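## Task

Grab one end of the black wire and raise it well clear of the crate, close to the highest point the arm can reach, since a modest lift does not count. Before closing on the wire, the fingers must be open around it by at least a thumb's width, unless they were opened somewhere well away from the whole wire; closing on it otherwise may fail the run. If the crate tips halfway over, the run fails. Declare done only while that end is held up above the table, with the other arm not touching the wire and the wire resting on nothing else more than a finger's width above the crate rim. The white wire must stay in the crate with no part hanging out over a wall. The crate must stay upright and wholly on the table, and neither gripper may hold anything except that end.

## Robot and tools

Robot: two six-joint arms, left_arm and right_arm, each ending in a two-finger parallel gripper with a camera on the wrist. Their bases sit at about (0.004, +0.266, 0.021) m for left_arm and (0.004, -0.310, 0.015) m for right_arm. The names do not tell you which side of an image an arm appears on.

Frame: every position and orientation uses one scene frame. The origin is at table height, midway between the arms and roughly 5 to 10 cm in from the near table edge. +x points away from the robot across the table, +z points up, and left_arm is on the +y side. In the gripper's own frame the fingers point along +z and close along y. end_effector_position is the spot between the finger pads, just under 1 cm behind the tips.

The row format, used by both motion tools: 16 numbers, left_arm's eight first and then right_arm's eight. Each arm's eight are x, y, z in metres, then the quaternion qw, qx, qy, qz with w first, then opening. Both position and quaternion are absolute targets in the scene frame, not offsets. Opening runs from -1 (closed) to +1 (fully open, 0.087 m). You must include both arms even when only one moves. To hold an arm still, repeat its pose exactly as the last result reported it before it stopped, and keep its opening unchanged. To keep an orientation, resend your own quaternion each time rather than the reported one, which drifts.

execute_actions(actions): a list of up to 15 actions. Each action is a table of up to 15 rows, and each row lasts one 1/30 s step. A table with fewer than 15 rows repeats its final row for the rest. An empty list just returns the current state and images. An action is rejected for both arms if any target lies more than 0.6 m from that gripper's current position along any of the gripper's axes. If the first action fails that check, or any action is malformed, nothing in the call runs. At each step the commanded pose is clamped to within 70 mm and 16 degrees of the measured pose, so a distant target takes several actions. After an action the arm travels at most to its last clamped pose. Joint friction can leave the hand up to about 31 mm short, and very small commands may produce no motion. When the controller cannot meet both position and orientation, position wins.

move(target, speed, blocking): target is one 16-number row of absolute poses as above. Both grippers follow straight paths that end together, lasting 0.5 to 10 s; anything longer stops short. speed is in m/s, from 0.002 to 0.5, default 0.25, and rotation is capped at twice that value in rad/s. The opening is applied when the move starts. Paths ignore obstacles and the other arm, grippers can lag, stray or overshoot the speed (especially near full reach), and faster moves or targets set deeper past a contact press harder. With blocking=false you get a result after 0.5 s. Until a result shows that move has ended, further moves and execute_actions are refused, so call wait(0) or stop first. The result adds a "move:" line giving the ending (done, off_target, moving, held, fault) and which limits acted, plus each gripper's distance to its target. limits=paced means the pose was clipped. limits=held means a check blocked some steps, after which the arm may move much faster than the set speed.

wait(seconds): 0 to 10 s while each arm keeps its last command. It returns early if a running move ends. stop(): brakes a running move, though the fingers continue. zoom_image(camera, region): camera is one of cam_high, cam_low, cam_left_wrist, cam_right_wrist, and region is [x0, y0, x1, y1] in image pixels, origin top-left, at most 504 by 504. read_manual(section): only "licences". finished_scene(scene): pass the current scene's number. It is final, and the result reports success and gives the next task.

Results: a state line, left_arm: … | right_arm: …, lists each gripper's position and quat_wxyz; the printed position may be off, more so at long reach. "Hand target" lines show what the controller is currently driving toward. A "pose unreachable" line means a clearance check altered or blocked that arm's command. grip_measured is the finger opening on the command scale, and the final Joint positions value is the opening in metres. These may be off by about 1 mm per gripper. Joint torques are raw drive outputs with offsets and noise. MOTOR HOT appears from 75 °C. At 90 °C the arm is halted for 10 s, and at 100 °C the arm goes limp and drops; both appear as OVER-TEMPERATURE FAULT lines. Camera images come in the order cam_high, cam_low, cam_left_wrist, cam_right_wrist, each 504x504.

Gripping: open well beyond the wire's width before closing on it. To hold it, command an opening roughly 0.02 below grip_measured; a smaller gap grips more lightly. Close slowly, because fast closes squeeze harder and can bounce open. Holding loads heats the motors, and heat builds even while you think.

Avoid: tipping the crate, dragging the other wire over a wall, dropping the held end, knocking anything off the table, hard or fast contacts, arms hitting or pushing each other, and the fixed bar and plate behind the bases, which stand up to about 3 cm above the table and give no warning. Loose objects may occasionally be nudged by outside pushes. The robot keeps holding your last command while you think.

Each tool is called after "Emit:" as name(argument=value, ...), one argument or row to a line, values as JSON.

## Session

Emit:
execute_actions(
  actions=[],
)

Scene clock: 0.00 s.
left_arm: end_effector_position=(+0.3087, +0.4422, +0.2249) grip_measured=+1.000 end_effector_quat_wxyz=(+0.306, -0.341, +0.840, -0.289) | right_arm: end_effector_position=(+0.1733, -0.3238, +0.1377) grip_measured=+0.989 end_effector_quat_wxyz=(+0.002, -0.686, +0.727, -0.011)
Joint positions: left_arm=[ 0.87   1.681  1.544 -1.088  0.815 -0.021  0.087] | right_arm=[ 0.067  1.147  0.988 -1.378 -0.03  -1.416  0.087]
Joint velocities: left_arm=[-0.007 -0.017 -0.002 -0.007 -0.051  0.037  0.   ] | right_arm=[-0.012  0.002  0.012 -0.066 -0.007 -0.007  0.001]
Joint torques (N m, as the arm reports them, + toward a larger angle): no reading
Motor temperatures (°C, as the motors report them): left_arm=[32 34 32 31 32 32] | right_arm=[33 36 34 33 33 31]
Hand target (left_arm): +0.309, +0.442, +0.225; +0.306, -0.341, +0.840, -0.289
Hand target (right_arm): +0.173, -0.324, +0.138; -0.002, +0.686, -0.727, +0.011
camera_calibration (this result's frames):
cam_left_wrist: T_world_to_cam=[[0.403014, -0.590199, 0.699461, -0.0213016], [-0.914922, -0.278427, 0.292225, 0.360505], [0.0222778, -0.757723, -0.652196, 0.612566], [0, 0, 0, 1]] pos_world=[0.324772, 0.551957, 0.309064]
cam_right_wrist: T_world_to_cam=[[0.99788, -0.0540868, 0.0362021, -0.203776], [-0.0625369, -0.642708, 0.763555, -0.281941], [-0.0180309, -0.7642, -0.644727, -0.0163218], [0, 0, 0, 1]] pos_world=[0.185418, -0.204701, 0.212132]

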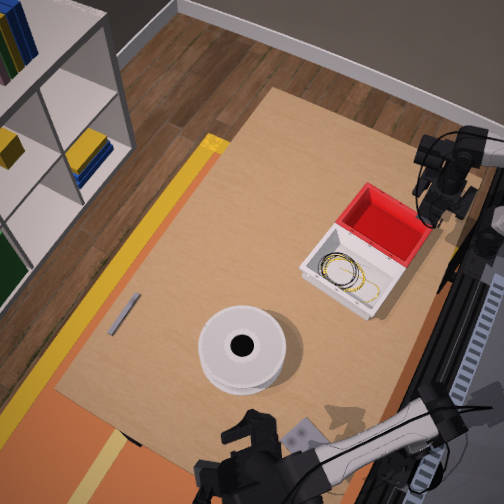

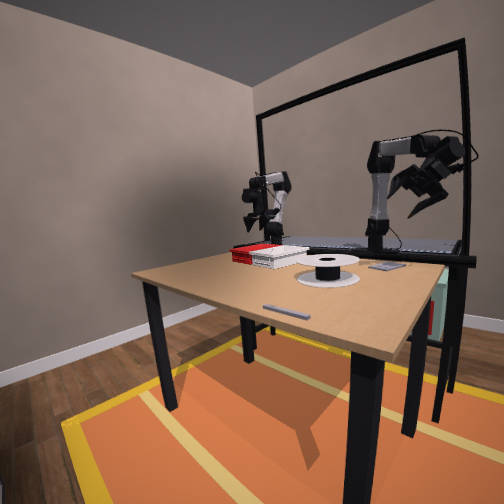

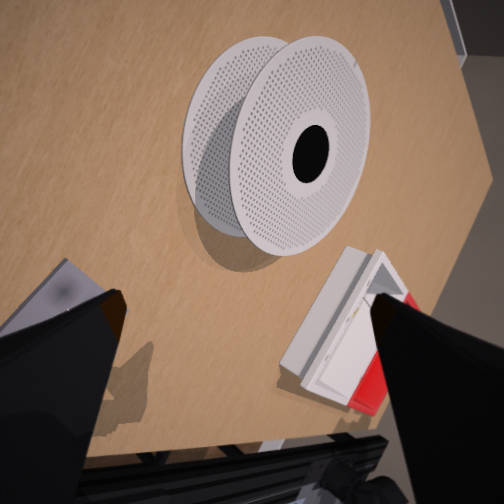

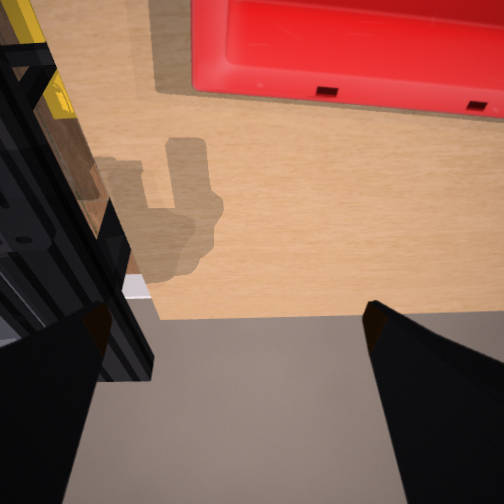

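Emit:
move(
  target=[0.38,0.07,0.22,0.2,0,0.98,0,1,0.173,-0.324,0.138,0.002,-0.686,0.727,-0.011,1],
)

Emit:
move(
  target=[0.38,-0.04,0.17,0.2,0,0.98,0,1,0.173,-0.324,0.138,0.002,-0.686,0.727,-0.011,1],
)

Scene clock: 6.70 s.
left_arm: end_effector_position=(+0.3743, +0.0646, +0.2190) grip_measured=+1.000 end_effector_quat_wxyz=(+0.194, +0.004, +0.981, -0.012) | right_arm: end_effector_position=(+0.1733, -0.3238, +0.1377) grip_measured=+0.989 end_effector_quat_wxyz=(+0.002, -0.686, +0.727, -0.011)
Joint positions: left_arm=[-0.557  2.022  2.161 -1.358 -0.179 -0.488  0.087] | right_arm=[ 0.067  1.147  0.988 -1.378 -0.03  -1.416  0.087]
Joint velocities: left_arm=[-0.012 -0.002  0.002 -0.051  0.037  0.007  0.   ] | right_arm=[-0.027  0.007  0.007 -0.037 -0.037 -0.022 -0.001]
Joint torques (N m, as the arm reports them, + toward a larger angle): left_arm=[  0.28 -10.31   9.13   0.78  -0.24   0.02] | right_arm=[-0.12 -2.43  5.04  0.36 -0.13  0.04]
Motor temperatures (°C, as the motors report them): left_arm=[32 36 33 32 32 32] | right_arm=[33 36 35 33 33 31]
Hand target (left_arm): +0.377, +0.065, +0.219; +0.195, +0.001, +0.981, -0.008
Hand target (right_arm): +0.173, -0.324, +0.138; -0.002, +0.686, -0.727, +0.011
Off the commanded pose (left_arm): 0.008 m, 2 deg.
Off the commanded pose (right_arm): 0.000 m, 0 deg.
move: done
camera_calibration (this result's frames):
cam_left_wrist: T_world_to_cam=[[-0.00182407, -0.999641, 0.0267126, 0.0588529], [-0.888145, 0.0138955, 0.459352, 0.251667], [-0.459559, -0.0228868, -0.887852, 0.505611], [0, 0, 0, 1]] pos_world=[0.455982, 0.0669065, 0.331732]
cam_right_wrist: T_world_to_cam=[[0.99788, -0.0540868, 0.0362021, -0.203776], [-0.0625369, -0.642708, 0.763555, -0.281941], [-0.0180309, -0.7642, -0.644727, -0.0163218], [0, 0, 0, 1]] pos_world=[0.185418, -0.204701, 0.212132]

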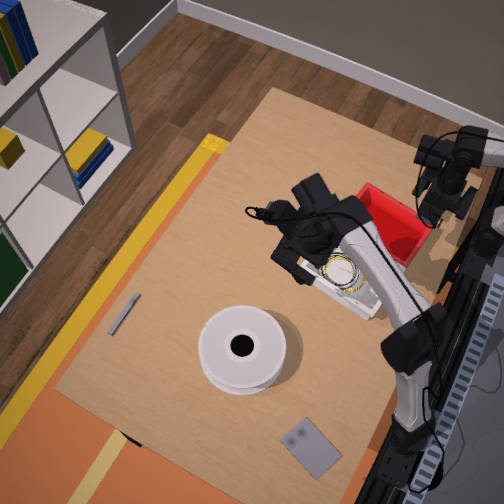

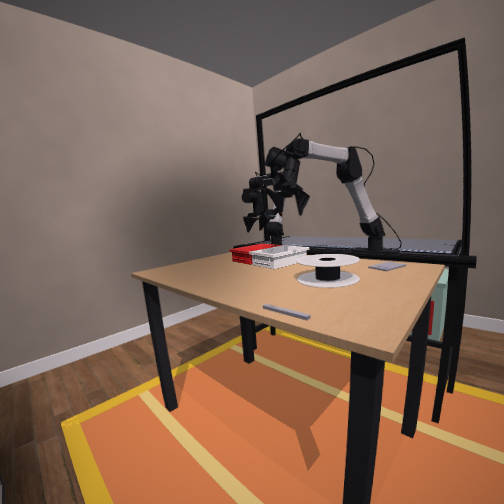

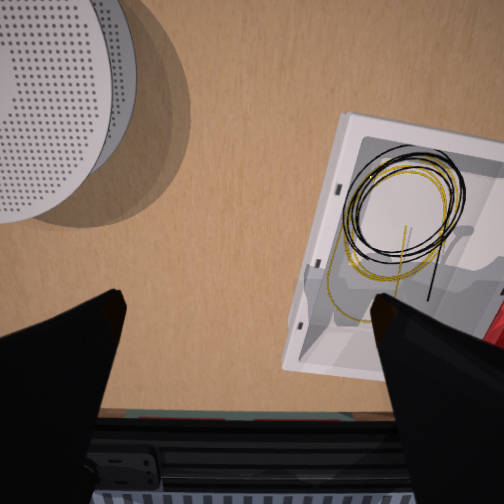

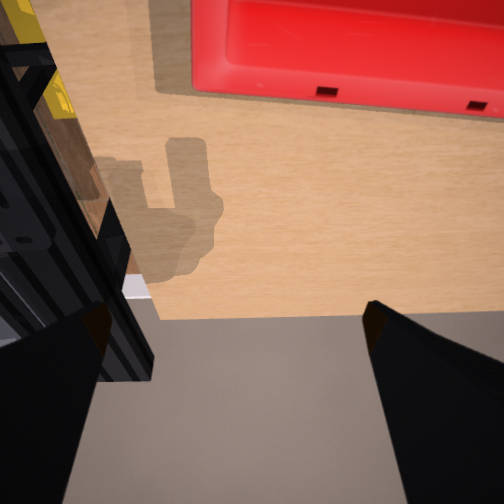

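Scene clock: 7.90 s.
left_arm: end_effector_position=(+0.3758, -0.0409, +0.1702) grip_measured=+1.000 end_effector_quat_wxyz=(+0.198, +0.004, +0.980, -0.004) | right_arm: end_effector_position=(+0.1733, -0.3238, +0.1377) grip_measured=+0.989 end_effector_quat_wxyz=(+0.002, -0.686, +0.727, -0.011)
Joint positions: left_arm=[-0.761  2.327  2.452 -1.389 -0.262 -0.683  0.087] | right_arm=[ 0.067  1.147  0.988 -1.378 -0.03  -1.416  0.087]
Joint velocities: left_arm=[ 0.002 -0.007  0.002 -0.051  0.037  0.037  0.   ] | right_arm=[-0.012 -0.012  0.007 -0.051 -0.022  0.037  0.   ]
Joint torques (N m, as the arm reports them, + toward a larger angle): left_arm=[  0.45 -13.06   9.07   0.67  -0.31   0.02] | right_arm=[-0.21 -2.57  5.02  0.35 -0.15  0.03]
Motor temperatures (°C, as the motors report them): left_arm=[32 36 34 32 32 32] | right_arm=[33 36 35 33 33 31]
Hand target (left_arm): +0.378, -0.040, +0.169; +0.199, -0.000, +0.980, -0.000
Hand target (right_arm): +0.173, -0.324, +0.138; -0.002, +0.686, -0.727, +0.011
Off the commanded pose (left_arm): 0.004 m, 1 deg.
Off the commanded pose (right_arm): 0.000 m, 0 deg.
move: done
camera_calibration (this result's frames):
cam_left_wrist: T_world_to_cam=[[0.00164782, -0.999919, 0.0126585, -0.0442121], [-0.891683, 0.00426075, 0.452639, 0.278945], [-0.452657, -0.0120332, -0.891604, 0.45901], [0, 0, 0, 1]] pos_world=[0.456577, -0.0398736, 0.283554]
cam_right_wrist: T_world_to_cam=[[0.99788, -0.0540868, 0.0362021, -0.203776], [-0.0625369, -0.642708, 0.763555, -0.281941], [-0.0180309, -0.7642, -0.644727, -0.0163218], [0, 0, 0, 1]] pos_world=[0.185418, -0.204701, 0.212132]

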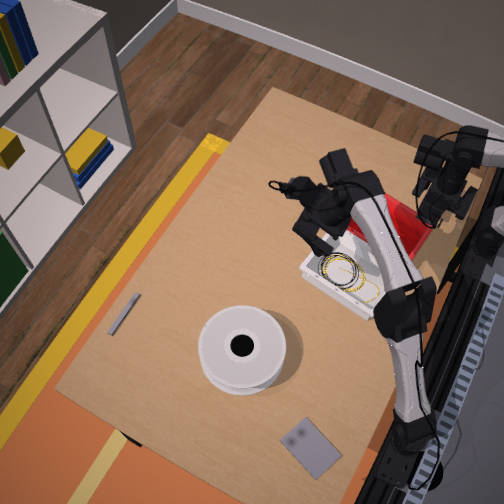

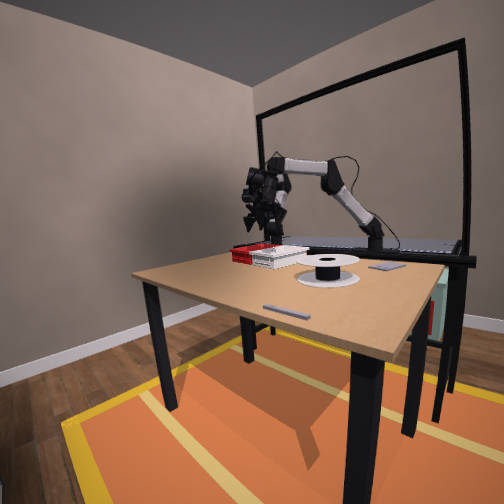

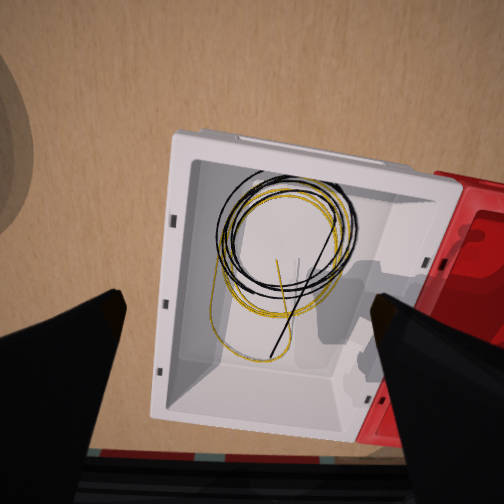

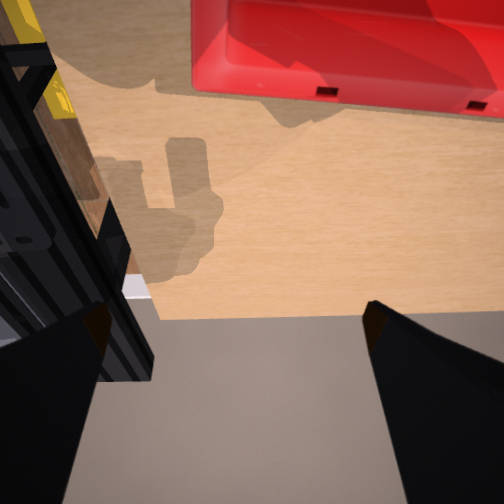

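Emit:
move(
  target=[0.31,-0.06,0.15,0.138,0.385,0.911,-0.058,-0.2,0.173,-0.324,0.138,0.002,-0.686,0.727,-0.011,1],
)

Emit:
move(
  target=[0.31,-0.06,0.097,0.138,0.385,0.911,-0.058,-0.2,0.173,-0.324,0.138,0.002,-0.686,0.727,-0.011,1],
  speed=0.08,
)

Scene clock: 13.70 s.
left_arm: end_effector_position=(+0.3135, -0.0572, +0.1455) grip_measured=-0.200 end_effector_quat_wxyz=(+0.132, +0.379, +0.915, -0.051) | right_arm: end_effector_position=(+0.1733, -0.3238, +0.1377) grip_measured=+0.989 end_effector_quat_wxyz=(+0.002, -0.686, +0.727, -0.011)
Joint positions: left_arm=[-0.842  2.174  2.105 -1.222 -0.022 -0.026  0.035] | right_arm=[ 0.067  1.147  0.988 -1.378 -0.03  -1.416  0.087]
Joint velocities: left_arm=[ 0.007 -0.007 -0.007  0.037 -0.037  0.007 -0.   ] | right_arm=[-0.007 -0.017  0.002  0.022  0.051 -0.066 -0.   ]
Joint torques (N m, as the arm reports them, + toward a larger angle): left_arm=[ -0.39 -15.52   6.09   0.88   0.02   0.13] | right_arm=[-0.24 -2.44  5.05  0.34 -0.11  0.07]
Motor temperatures (°C, as the motors report them): left_arm=[32 39 34 32 32 32] | right_arm=[33 36 36 33 33 31]
Hand target (left_arm): +0.310, -0.060, +0.150; +0.139, +0.385, +0.910, -0.059
Hand target (right_arm): +0.173, -0.324, +0.138; -0.002, +0.686, -0.727, +0.011
Off the commanded pose (left_arm): 0.006 m, 1 deg.
Off the commanded pose (right_arm): 0.000 m, 0 deg.
move: done
camera_calibration (this result's frames):
cam_left_wrist: T_world_to_cam=[[-0.697891, -0.7162, -0.00239889, 0.177676], [-0.598403, 0.581258, 0.55141, 0.161307], [-0.393526, 0.38626, -0.834231, 0.404545], [0, 0, 0, 1]] pos_world=[0.379723, -0.122769, 0.248964]
cam_right_wrist: T_world_to_cam=[[0.99788, -0.0540868, 0.0362021, -0.203776], [-0.0625369, -0.642708, 0.763555, -0.281941], [-0.0180309, -0.7642, -0.644727, -0.0163218], [0, 0, 0, 1]] pos_world=[0.185418, -0.204701, 0.212132]

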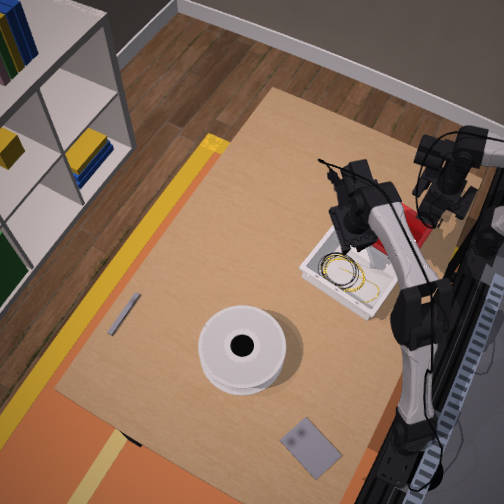

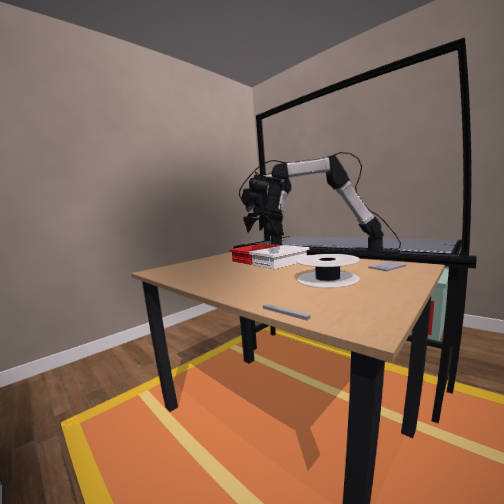

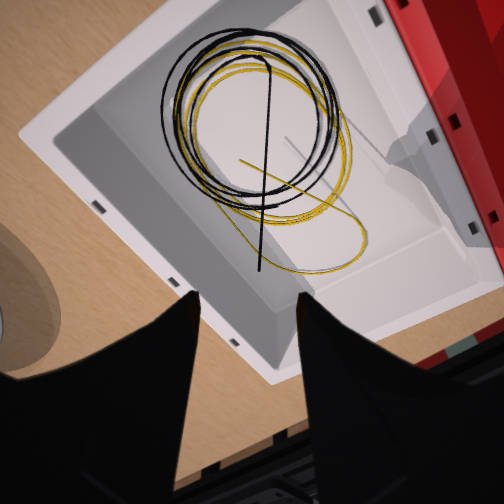

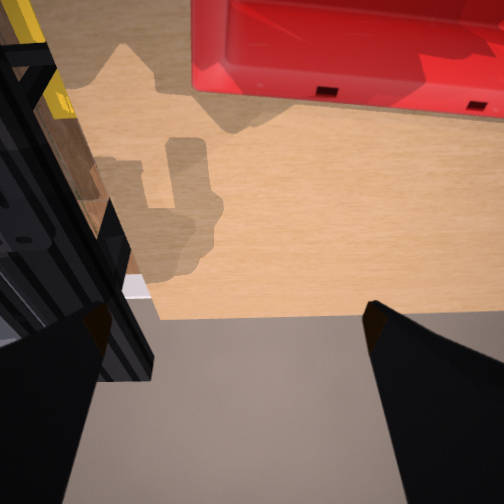

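Scene clock: 14.90 s.
left_arm: end_effector_position=(+0.3129, -0.0570, +0.0927) grip_measured=-0.200 end_effector_quat_wxyz=(+0.131, +0.380, +0.914, -0.051) | right_arm: end_effector_position=(+0.1733, -0.3238, +0.1377) grip_measured=+0.989 end_effector_quat_wxyz=(+0.002, -0.686, +0.727, -0.011)
Joint positions: left_arm=[-0.842  2.159  1.871 -1.006 -0.021 -0.024  0.035] | right_arm=[ 0.067  1.147  0.988 -1.378 -0.03  -1.416  0.087]
Joint velocities: left_arm=[-0.027  0.007  0.017 -0.066 -0.022 -0.051  0.001] | right_arm=[-0.017 -0.022  0.022 -0.007 -0.037 -0.037  0.   ]
Joint torques (N m, as the arm reports them, + toward a larger angle): left_arm=[ -0.31 -15.39   6.29   0.86   0.05   0.14] | right_arm=[-0.2  -2.48  5.08  0.37 -0.12  0.04]
Motor temperatures (°C, as the motors report them): left_arm=[32 40 34 32 32 32] | right_arm=[33 36 36 33 33 31]
Hand target (left_arm): +0.310, -0.060, +0.097; +0.138, +0.385, +0.911, -0.058
Hand target (right_arm): +0.173, -0.324, +0.138; -0.002, +0.686, -0.727, +0.011
Off the commanded pose (left_arm): 0.006 m, 1 deg.
Off the commanded pose (right_arm): 0.000 m, 0 deg.
move: done
camera_calibration (this result's frames):
cam_left_wrist: T_world_to_cam=[[-0.699373, -0.714753, -0.0023237, 0.177703], [-0.595954, 0.58133, 0.553981, 0.188988], [-0.394609, 0.388824, -0.832526, 0.360485], [0, 0, 0, 1]] pos_world=[0.379159, -0.123015, 0.19583]
cam_right_wrist: T_world_to_cam=[[0.99788, -0.0540868, 0.0362021, -0.203776], [-0.0625369, -0.642708, 0.763555, -0.281941], [-0.0180309, -0.7642, -0.644727, -0.0163218], [0, 0, 0, 1]] pos_world=[0.185418, -0.204701, 0.212132]

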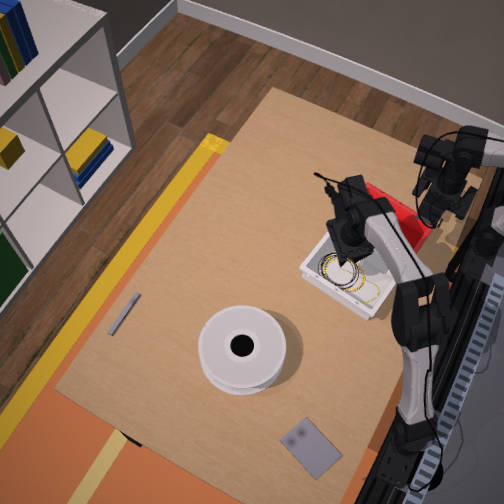

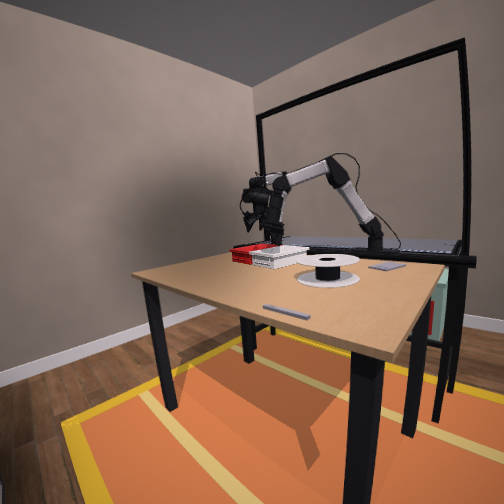

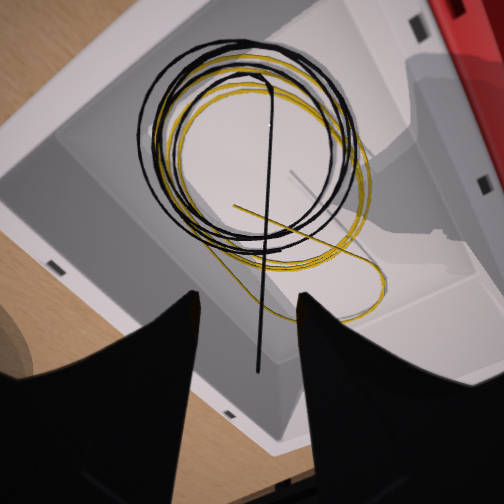

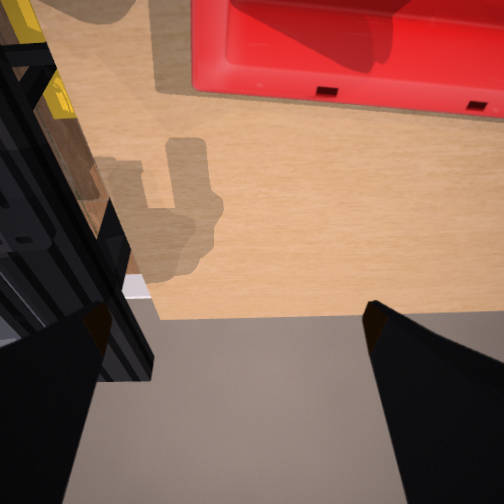

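Emit:
move(
  target=[0.31,-0.06,0.097,0.138,0.385,0.911,-0.058,-1,0.173,-0.324,0.138,0.002,-0.686,0.727,-0.011,1],
)

Emit:
move(
  target=[0.31,-0.05,0.4,0.5,0.327,0.773,-0.211,-1,0.173,-0.324,0.138,0.002,-0.686,0.727,-0.011,1],
  speed=0.09,
)

Emit:
move(
  target=[0.29,-0.03,0.69,0.81,0.185,0.44,-0.342,-1,0.173,-0.324,0.138,0.002,-0.686,0.727,-0.011,1],
  speed=0.09,
)

Scene clock: 18.57 s.
left_arm: end_effector_position=(+0.3132, -0.0574, +0.0927) grip_measured=-0.976 end_effector_quat_wxyz=(+0.131, +0.380, +0.914, -0.051) | right_arm: end_effector_position=(+0.1733, -0.3238, +0.1377) grip_measured=+0.989 end_effector_quat_wxyz=(+0.002, -0.686, +0.727, -0.011)
Joint positions: left_arm=[-0.842  2.159  1.871 -1.004 -0.021 -0.024  0.001] | right_arm=[ 0.067  1.147  0.988 -1.378 -0.03  -1.416  0.087]
Joint velocities: left_arm=[-0.002  0.012 -0.007 -0.022 -0.051 -0.007  0.001] | right_arm=[-0.017  0.012 -0.007 -0.007 -0.007  0.022 -0.   ]
Joint torques (N m, as the arm reports them, + toward a larger angle): left_arm=[ -0.32 -15.52   6.06   0.87   0.05   0.14] | right_arm=[-0.14 -2.52  4.96  0.34 -0.1   0.04]
Motor temperatures (°C, as the motors report them): left_arm=[32 43 35 32 32 32] | right_arm=[33 36 36 33 33 31]
Hand target (left_arm): +0.310, -0.060, +0.097; +0.138, +0.385, +0.911, -0.058
Hand target (right_arm): +0.173, -0.324, +0.138; -0.002, +0.686, -0.727, +0.011
Off the commanded pose (left_arm): 0.006 m, 1 deg.
Off the commanded pose (right_arm): 0.000 m, 0 deg.
move: done
camera_calibration (this result's frames):
cam_left_wrist: T_world_to_cam=[[-0.699361, -0.714765, -0.00224712, 0.177673], [-0.596685, 0.58209, 0.552393, 0.189775], [-0.393523, 0.387663, -0.833581, 0.360488], [0, 0, 0, 1]] pos_world=[0.379354, -0.12322, 0.196064]
cam_right_wrist: T_world_to_cam=[[0.99788, -0.0540868, 0.0362021, -0.203776], [-0.0625369, -0.642708, 0.763555, -0.281941], [-0.0180309, -0.7642, -0.644727, -0.0163218], [0, 0, 0, 1]] pos_world=[0.185418, -0.204701, 0.212132]

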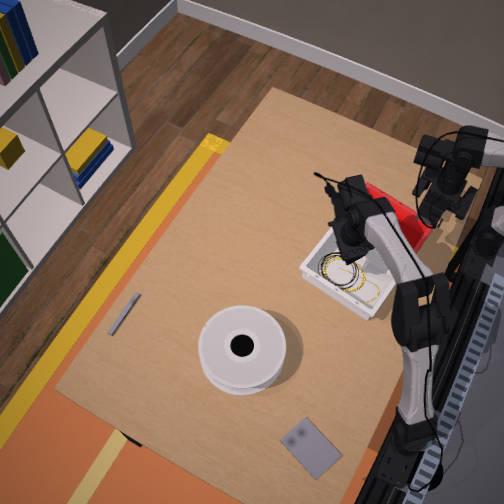

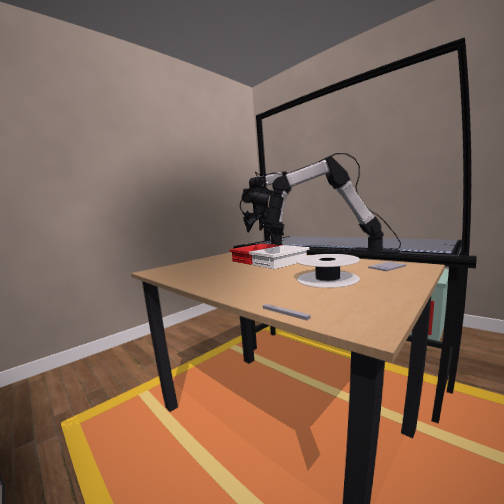

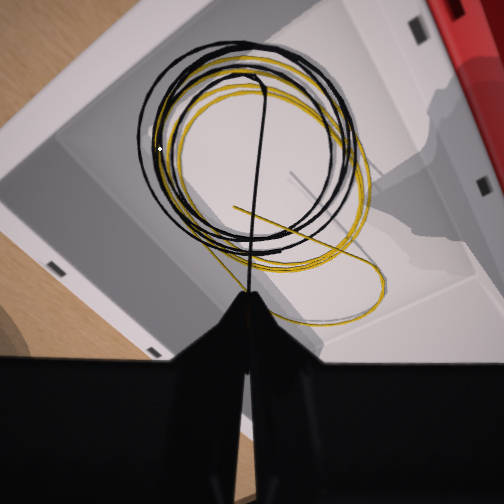

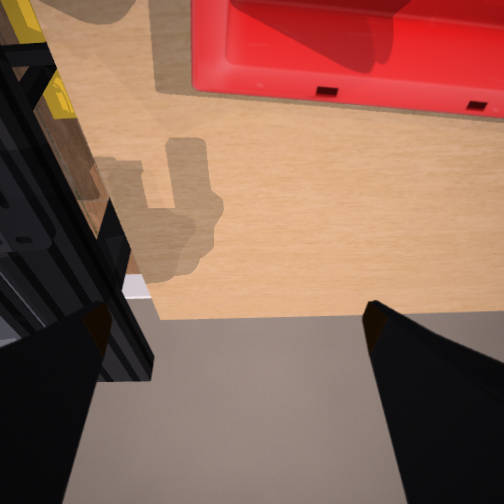

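Scene clock: 23.73 s.
left_arm: end_effector_position=(+0.3112, -0.0494, +0.3840) grip_measured=-0.976 end_effector_quat_wxyz=(+0.482, +0.332, +0.786, -0.198) | right_arm: end_effector_position=(+0.1733, -0.3238, +0.1377) grip_measured=+0.989 end_effector_quat_wxyz=(+0.002, -0.686, +0.727, -0.011)
Joint positions: left_arm=[-0.842  1.592  1.918 -0.803 -0.026  0.004  0.001] | right_arm=[ 0.067  1.147  0.988 -1.378 -0.03  -1.416  0.087]
Joint velocities: left_arm=[ 0.022 -0.002 -0.022 -0.081  0.022 -0.037  0.002] | right_arm=[-0.007 -0.012 -0.022 -0.066 -0.051  0.007  0.   ]
Joint torques (N m, as the arm reports them, + toward a larger angle): left_arm=[-0.21 -9.08  9.44  1.81 -0.09  0.14] | right_arm=[-0.14 -2.46  5.02  0.34 -0.16  0.04]
Motor temperatures (°C, as the motors report them): left_arm=[32 44 35 33 32 32] | right_arm=[33 36 36 33 33 31]
Hand target (left_arm): +0.309, -0.049, +0.402; +0.503, +0.329, +0.773, -0.204
Hand target (right_arm): +0.173, -0.324, +0.138; -0.002, +0.686, -0.727, +0.011
Off the commanded pose (left_arm): 0.016 m, 3 deg.
Off the commanded pose (right_arm): 0.000 m, 0 deg.
move: off_target (left_arm)
camera_calibration (this result's frames):
cam_left_wrist: T_world_to_cam=[[-0.709342, -0.70486, 0.00254261, 0.184412], [-0.686946, 0.690497, -0.226537, 0.355582], [0.157921, -0.162439, -0.973999, 0.454493], [0, 0, 0, 1]] pos_world=[0.303303, -0.0417162, 0.52276]
cam_right_wrist: T_world_to_cam=[[0.99788, -0.0540868, 0.0362021, -0.203776], [-0.0625369, -0.642708, 0.763555, -0.281941], [-0.0180309, -0.7642, -0.644727, -0.0163218], [0, 0, 0, 1]] pos_world=[0.185418, -0.204701, 0.212132]

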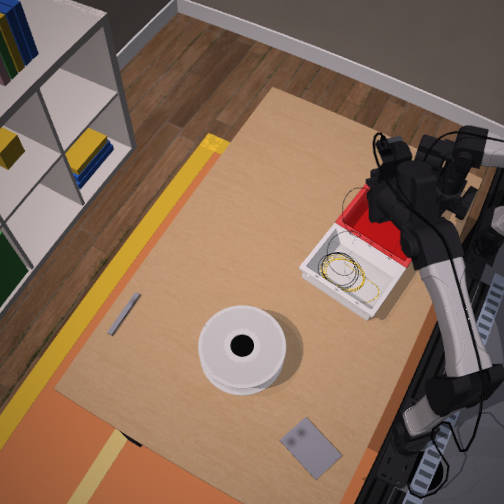

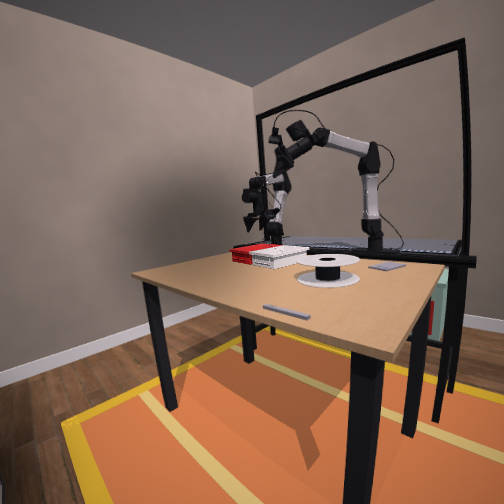

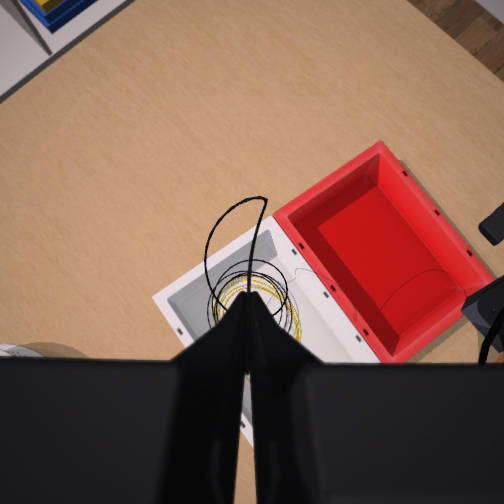

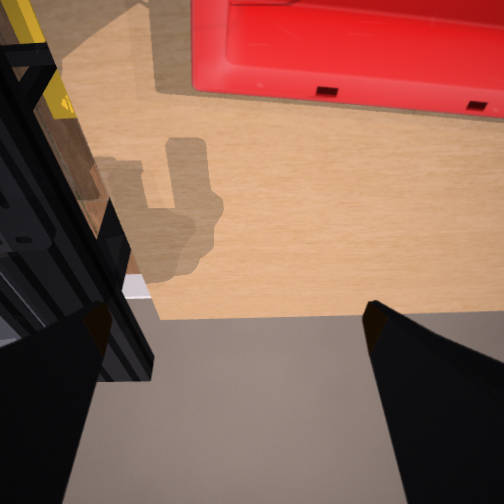

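Scene clock: 29.93 s.
left_arm: end_effector_position=(+0.2891, -0.0243, +0.6851) grip_measured=-0.976 end_effector_quat_wxyz=(+0.810, +0.185, +0.448, -0.331) | right_arm: end_effector_position=(+0.1733, -0.3238, +0.1377) grip_measured=+0.989 end_effector_quat_wxyz=(+0.002, -0.686, +0.727, -0.011)
Joint positions: left_arm=[-0.849  1.524  2.129 -0.05  -0.032  0.032  0.001] | right_arm=[ 0.067  1.147  0.988 -1.378 -0.03  -1.416  0.087]
Joint velocities: left_arm=[-0.007 -0.002 -0.012 -0.066 -0.007 -0.022 -0.   ] | right_arm=[ 0.012 -0.037  0.002 -0.081 -0.037  0.007 -0.   ]
Joint torques (N m, as the arm reports them, + toward a larger angle): left_arm=[-0.49 -3.29  7.62  1.39 -0.04  0.14] | right_arm=[-0.19 -2.46  5.04  0.33 -0.14  0.03]
Motor temperatures (°C, as the motors report them): left_arm=[32 43 36 35 32 32] | right_arm=[33 35 37 33 33 31]
Hand target (left_arm): +0.289, -0.028, +0.690; +0.813, +0.184, +0.440, -0.334
Hand target (right_arm): +0.173, -0.324, +0.138; -0.002, +0.686, -0.727, +0.011
Off the commanded pose (left_arm): 0.008 m, 2 deg.
Off the commanded pose (right_arm): 0.000 m, 0 deg.
move: done
camera_calibration (this result's frames):
cam_left_wrist: T_world_to_cam=[[-0.707263, -0.706917, 0.00691114, 0.181983], [-0.219886, 0.210682, -0.952504, 0.741985], [0.671885, -0.67519, -0.304449, 0.135607], [0, 0, 0, 1]] pos_world=[0.20075, 0.0638843, 0.746771]
cam_right_wrist: T_world_to_cam=[[0.99788, -0.0540868, 0.0362021, -0.203776], [-0.0625369, -0.642708, 0.763555, -0.281941], [-0.0180309, -0.7642, -0.644727, -0.0163218], [0, 0, 0, 1]] pos_world=[0.185418, -0.204701, 0.212132]

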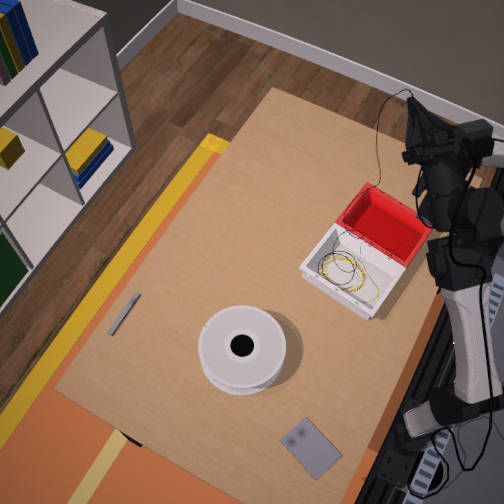

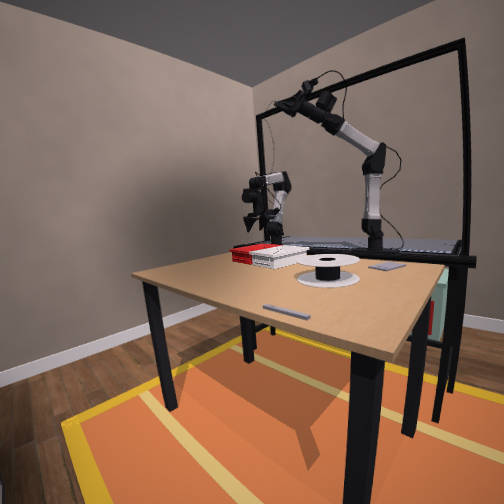

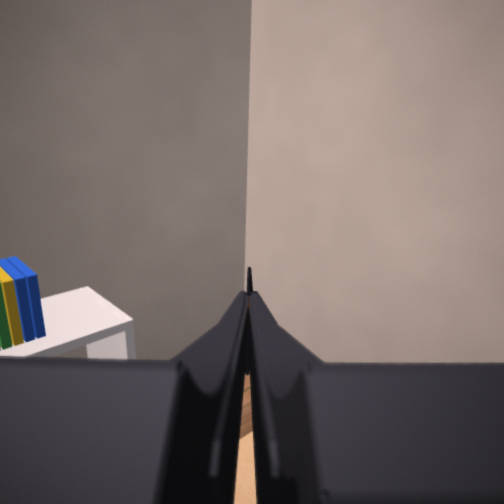

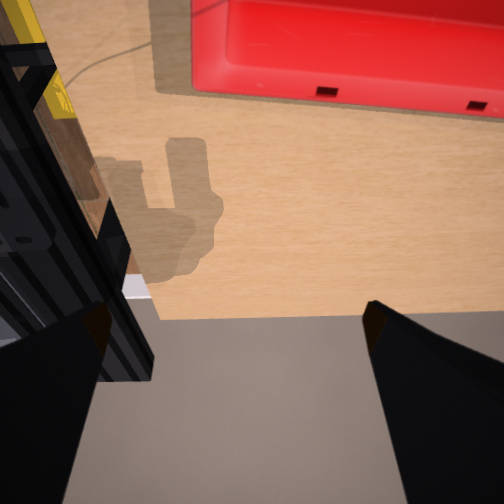

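Emit:
move(
  target=[0.28,-0.02,0.73,0.81,0.185,0.44,-0.342,-1,0.173,-0.324,0.138,0.002,-0.686,0.727,-0.011,1],
  speed=0.06,
)

Emit:
finished_scene(
  scene=2,
)

Scene clock: 33.70 s.
left_arm: end_effector_position=(+0.2786, -0.0142, +0.7309) grip_measured=-0.976 end_effector_quat_wxyz=(+0.814, +0.181, +0.438, -0.337) | right_arm: end_effector_position=(+0.1733, -0.3238, +0.1377) grip_measured=+0.989 end_effector_quat_wxyz=(+0.002, -0.686, +0.727, -0.011)
Joint positions: left_arm=[-0.849  1.741  2.671 -0.35  -0.028  0.025  0.001] | right_arm=[ 0.067  1.147  0.988 -1.378 -0.03  -1.416  0.087]
Joint velocities: left_arm=[-0.007 -0.002  0.002  0.007 -0.007  0.037  0.001] | right_arm=[-0.012  0.007 -0.012  0.007 -0.007 -0.066 -0.001]
Joint torques (N m, as the arm reports them, + toward a larger angle): left_arm=[-0.04 -3.82  5.54  1.13  0.07  0.03] | right_arm=[-0.15 -2.45  5.11  0.36 -0.13  0.05]
Motor temperatures (°C, as the motors report them): left_arm=[32 43 36 35 32 32] | right_arm=[33 35 37 33 33 31]
Hand target (left_arm): +0.280, -0.020, +0.729; +0.810, +0.185, +0.439, -0.342
Hand target (right_arm): +0.173, -0.324, +0.138; -0.002, +0.686, -0.727, +0.011
Off the commanded pose (left_arm): 0.006 m, 1 deg.
Off the commanded pose (right_arm): 0.000 m, 0 deg.
move: done
camera_calibration (this result's frames):
cam_left_wrist: T_world_to_cam=[[-0.712604, -0.70148, 0.0110399, 0.179963], [-0.204155, 0.192286, -0.959868, 0.781915], [0.671205, -0.68626, -0.280234, 0.145721], [0, 0, 0, 1]] pos_world=[0.190065, 0.0758914, 0.789384]
cam_right_wrist: T_world_to_cam=[[0.99788, -0.0540868, 0.0362021, -0.203776], [-0.0625369, -0.642708, 0.763555, -0.281941], [-0.0180309, -0.7642, -0.644727, -0.0163218], [0, 0, 0, 1]] pos_world=[0.185418, -0.204701, 0.212132]

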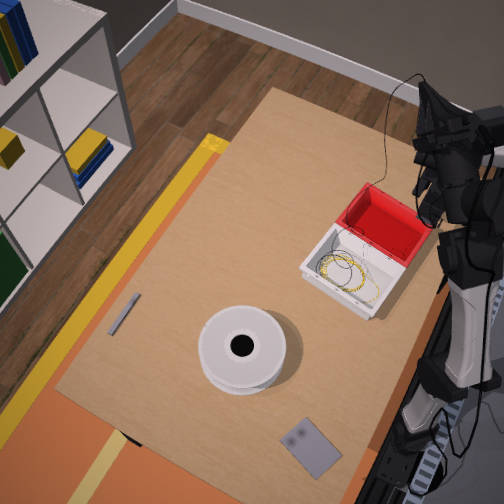

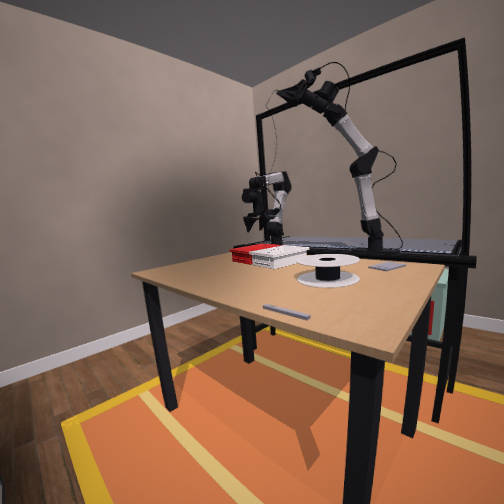

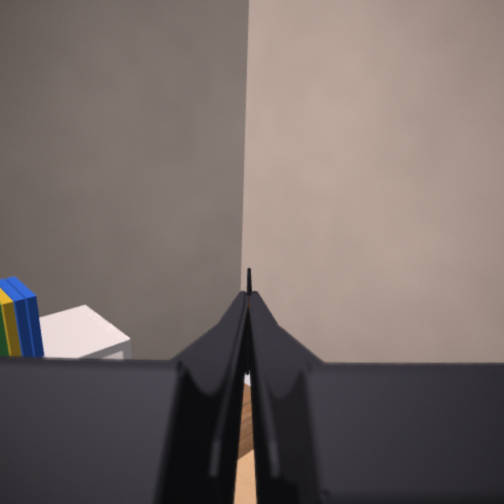

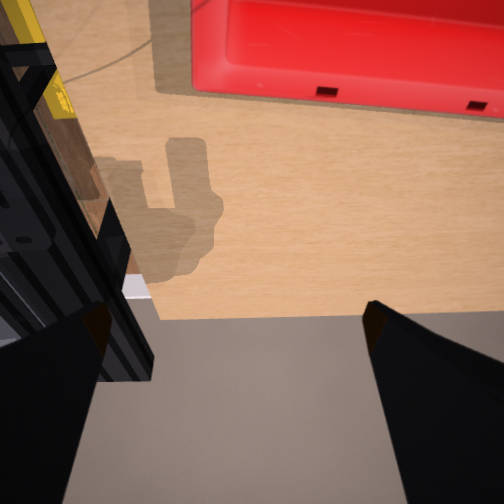

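The scene is finished: the task was done.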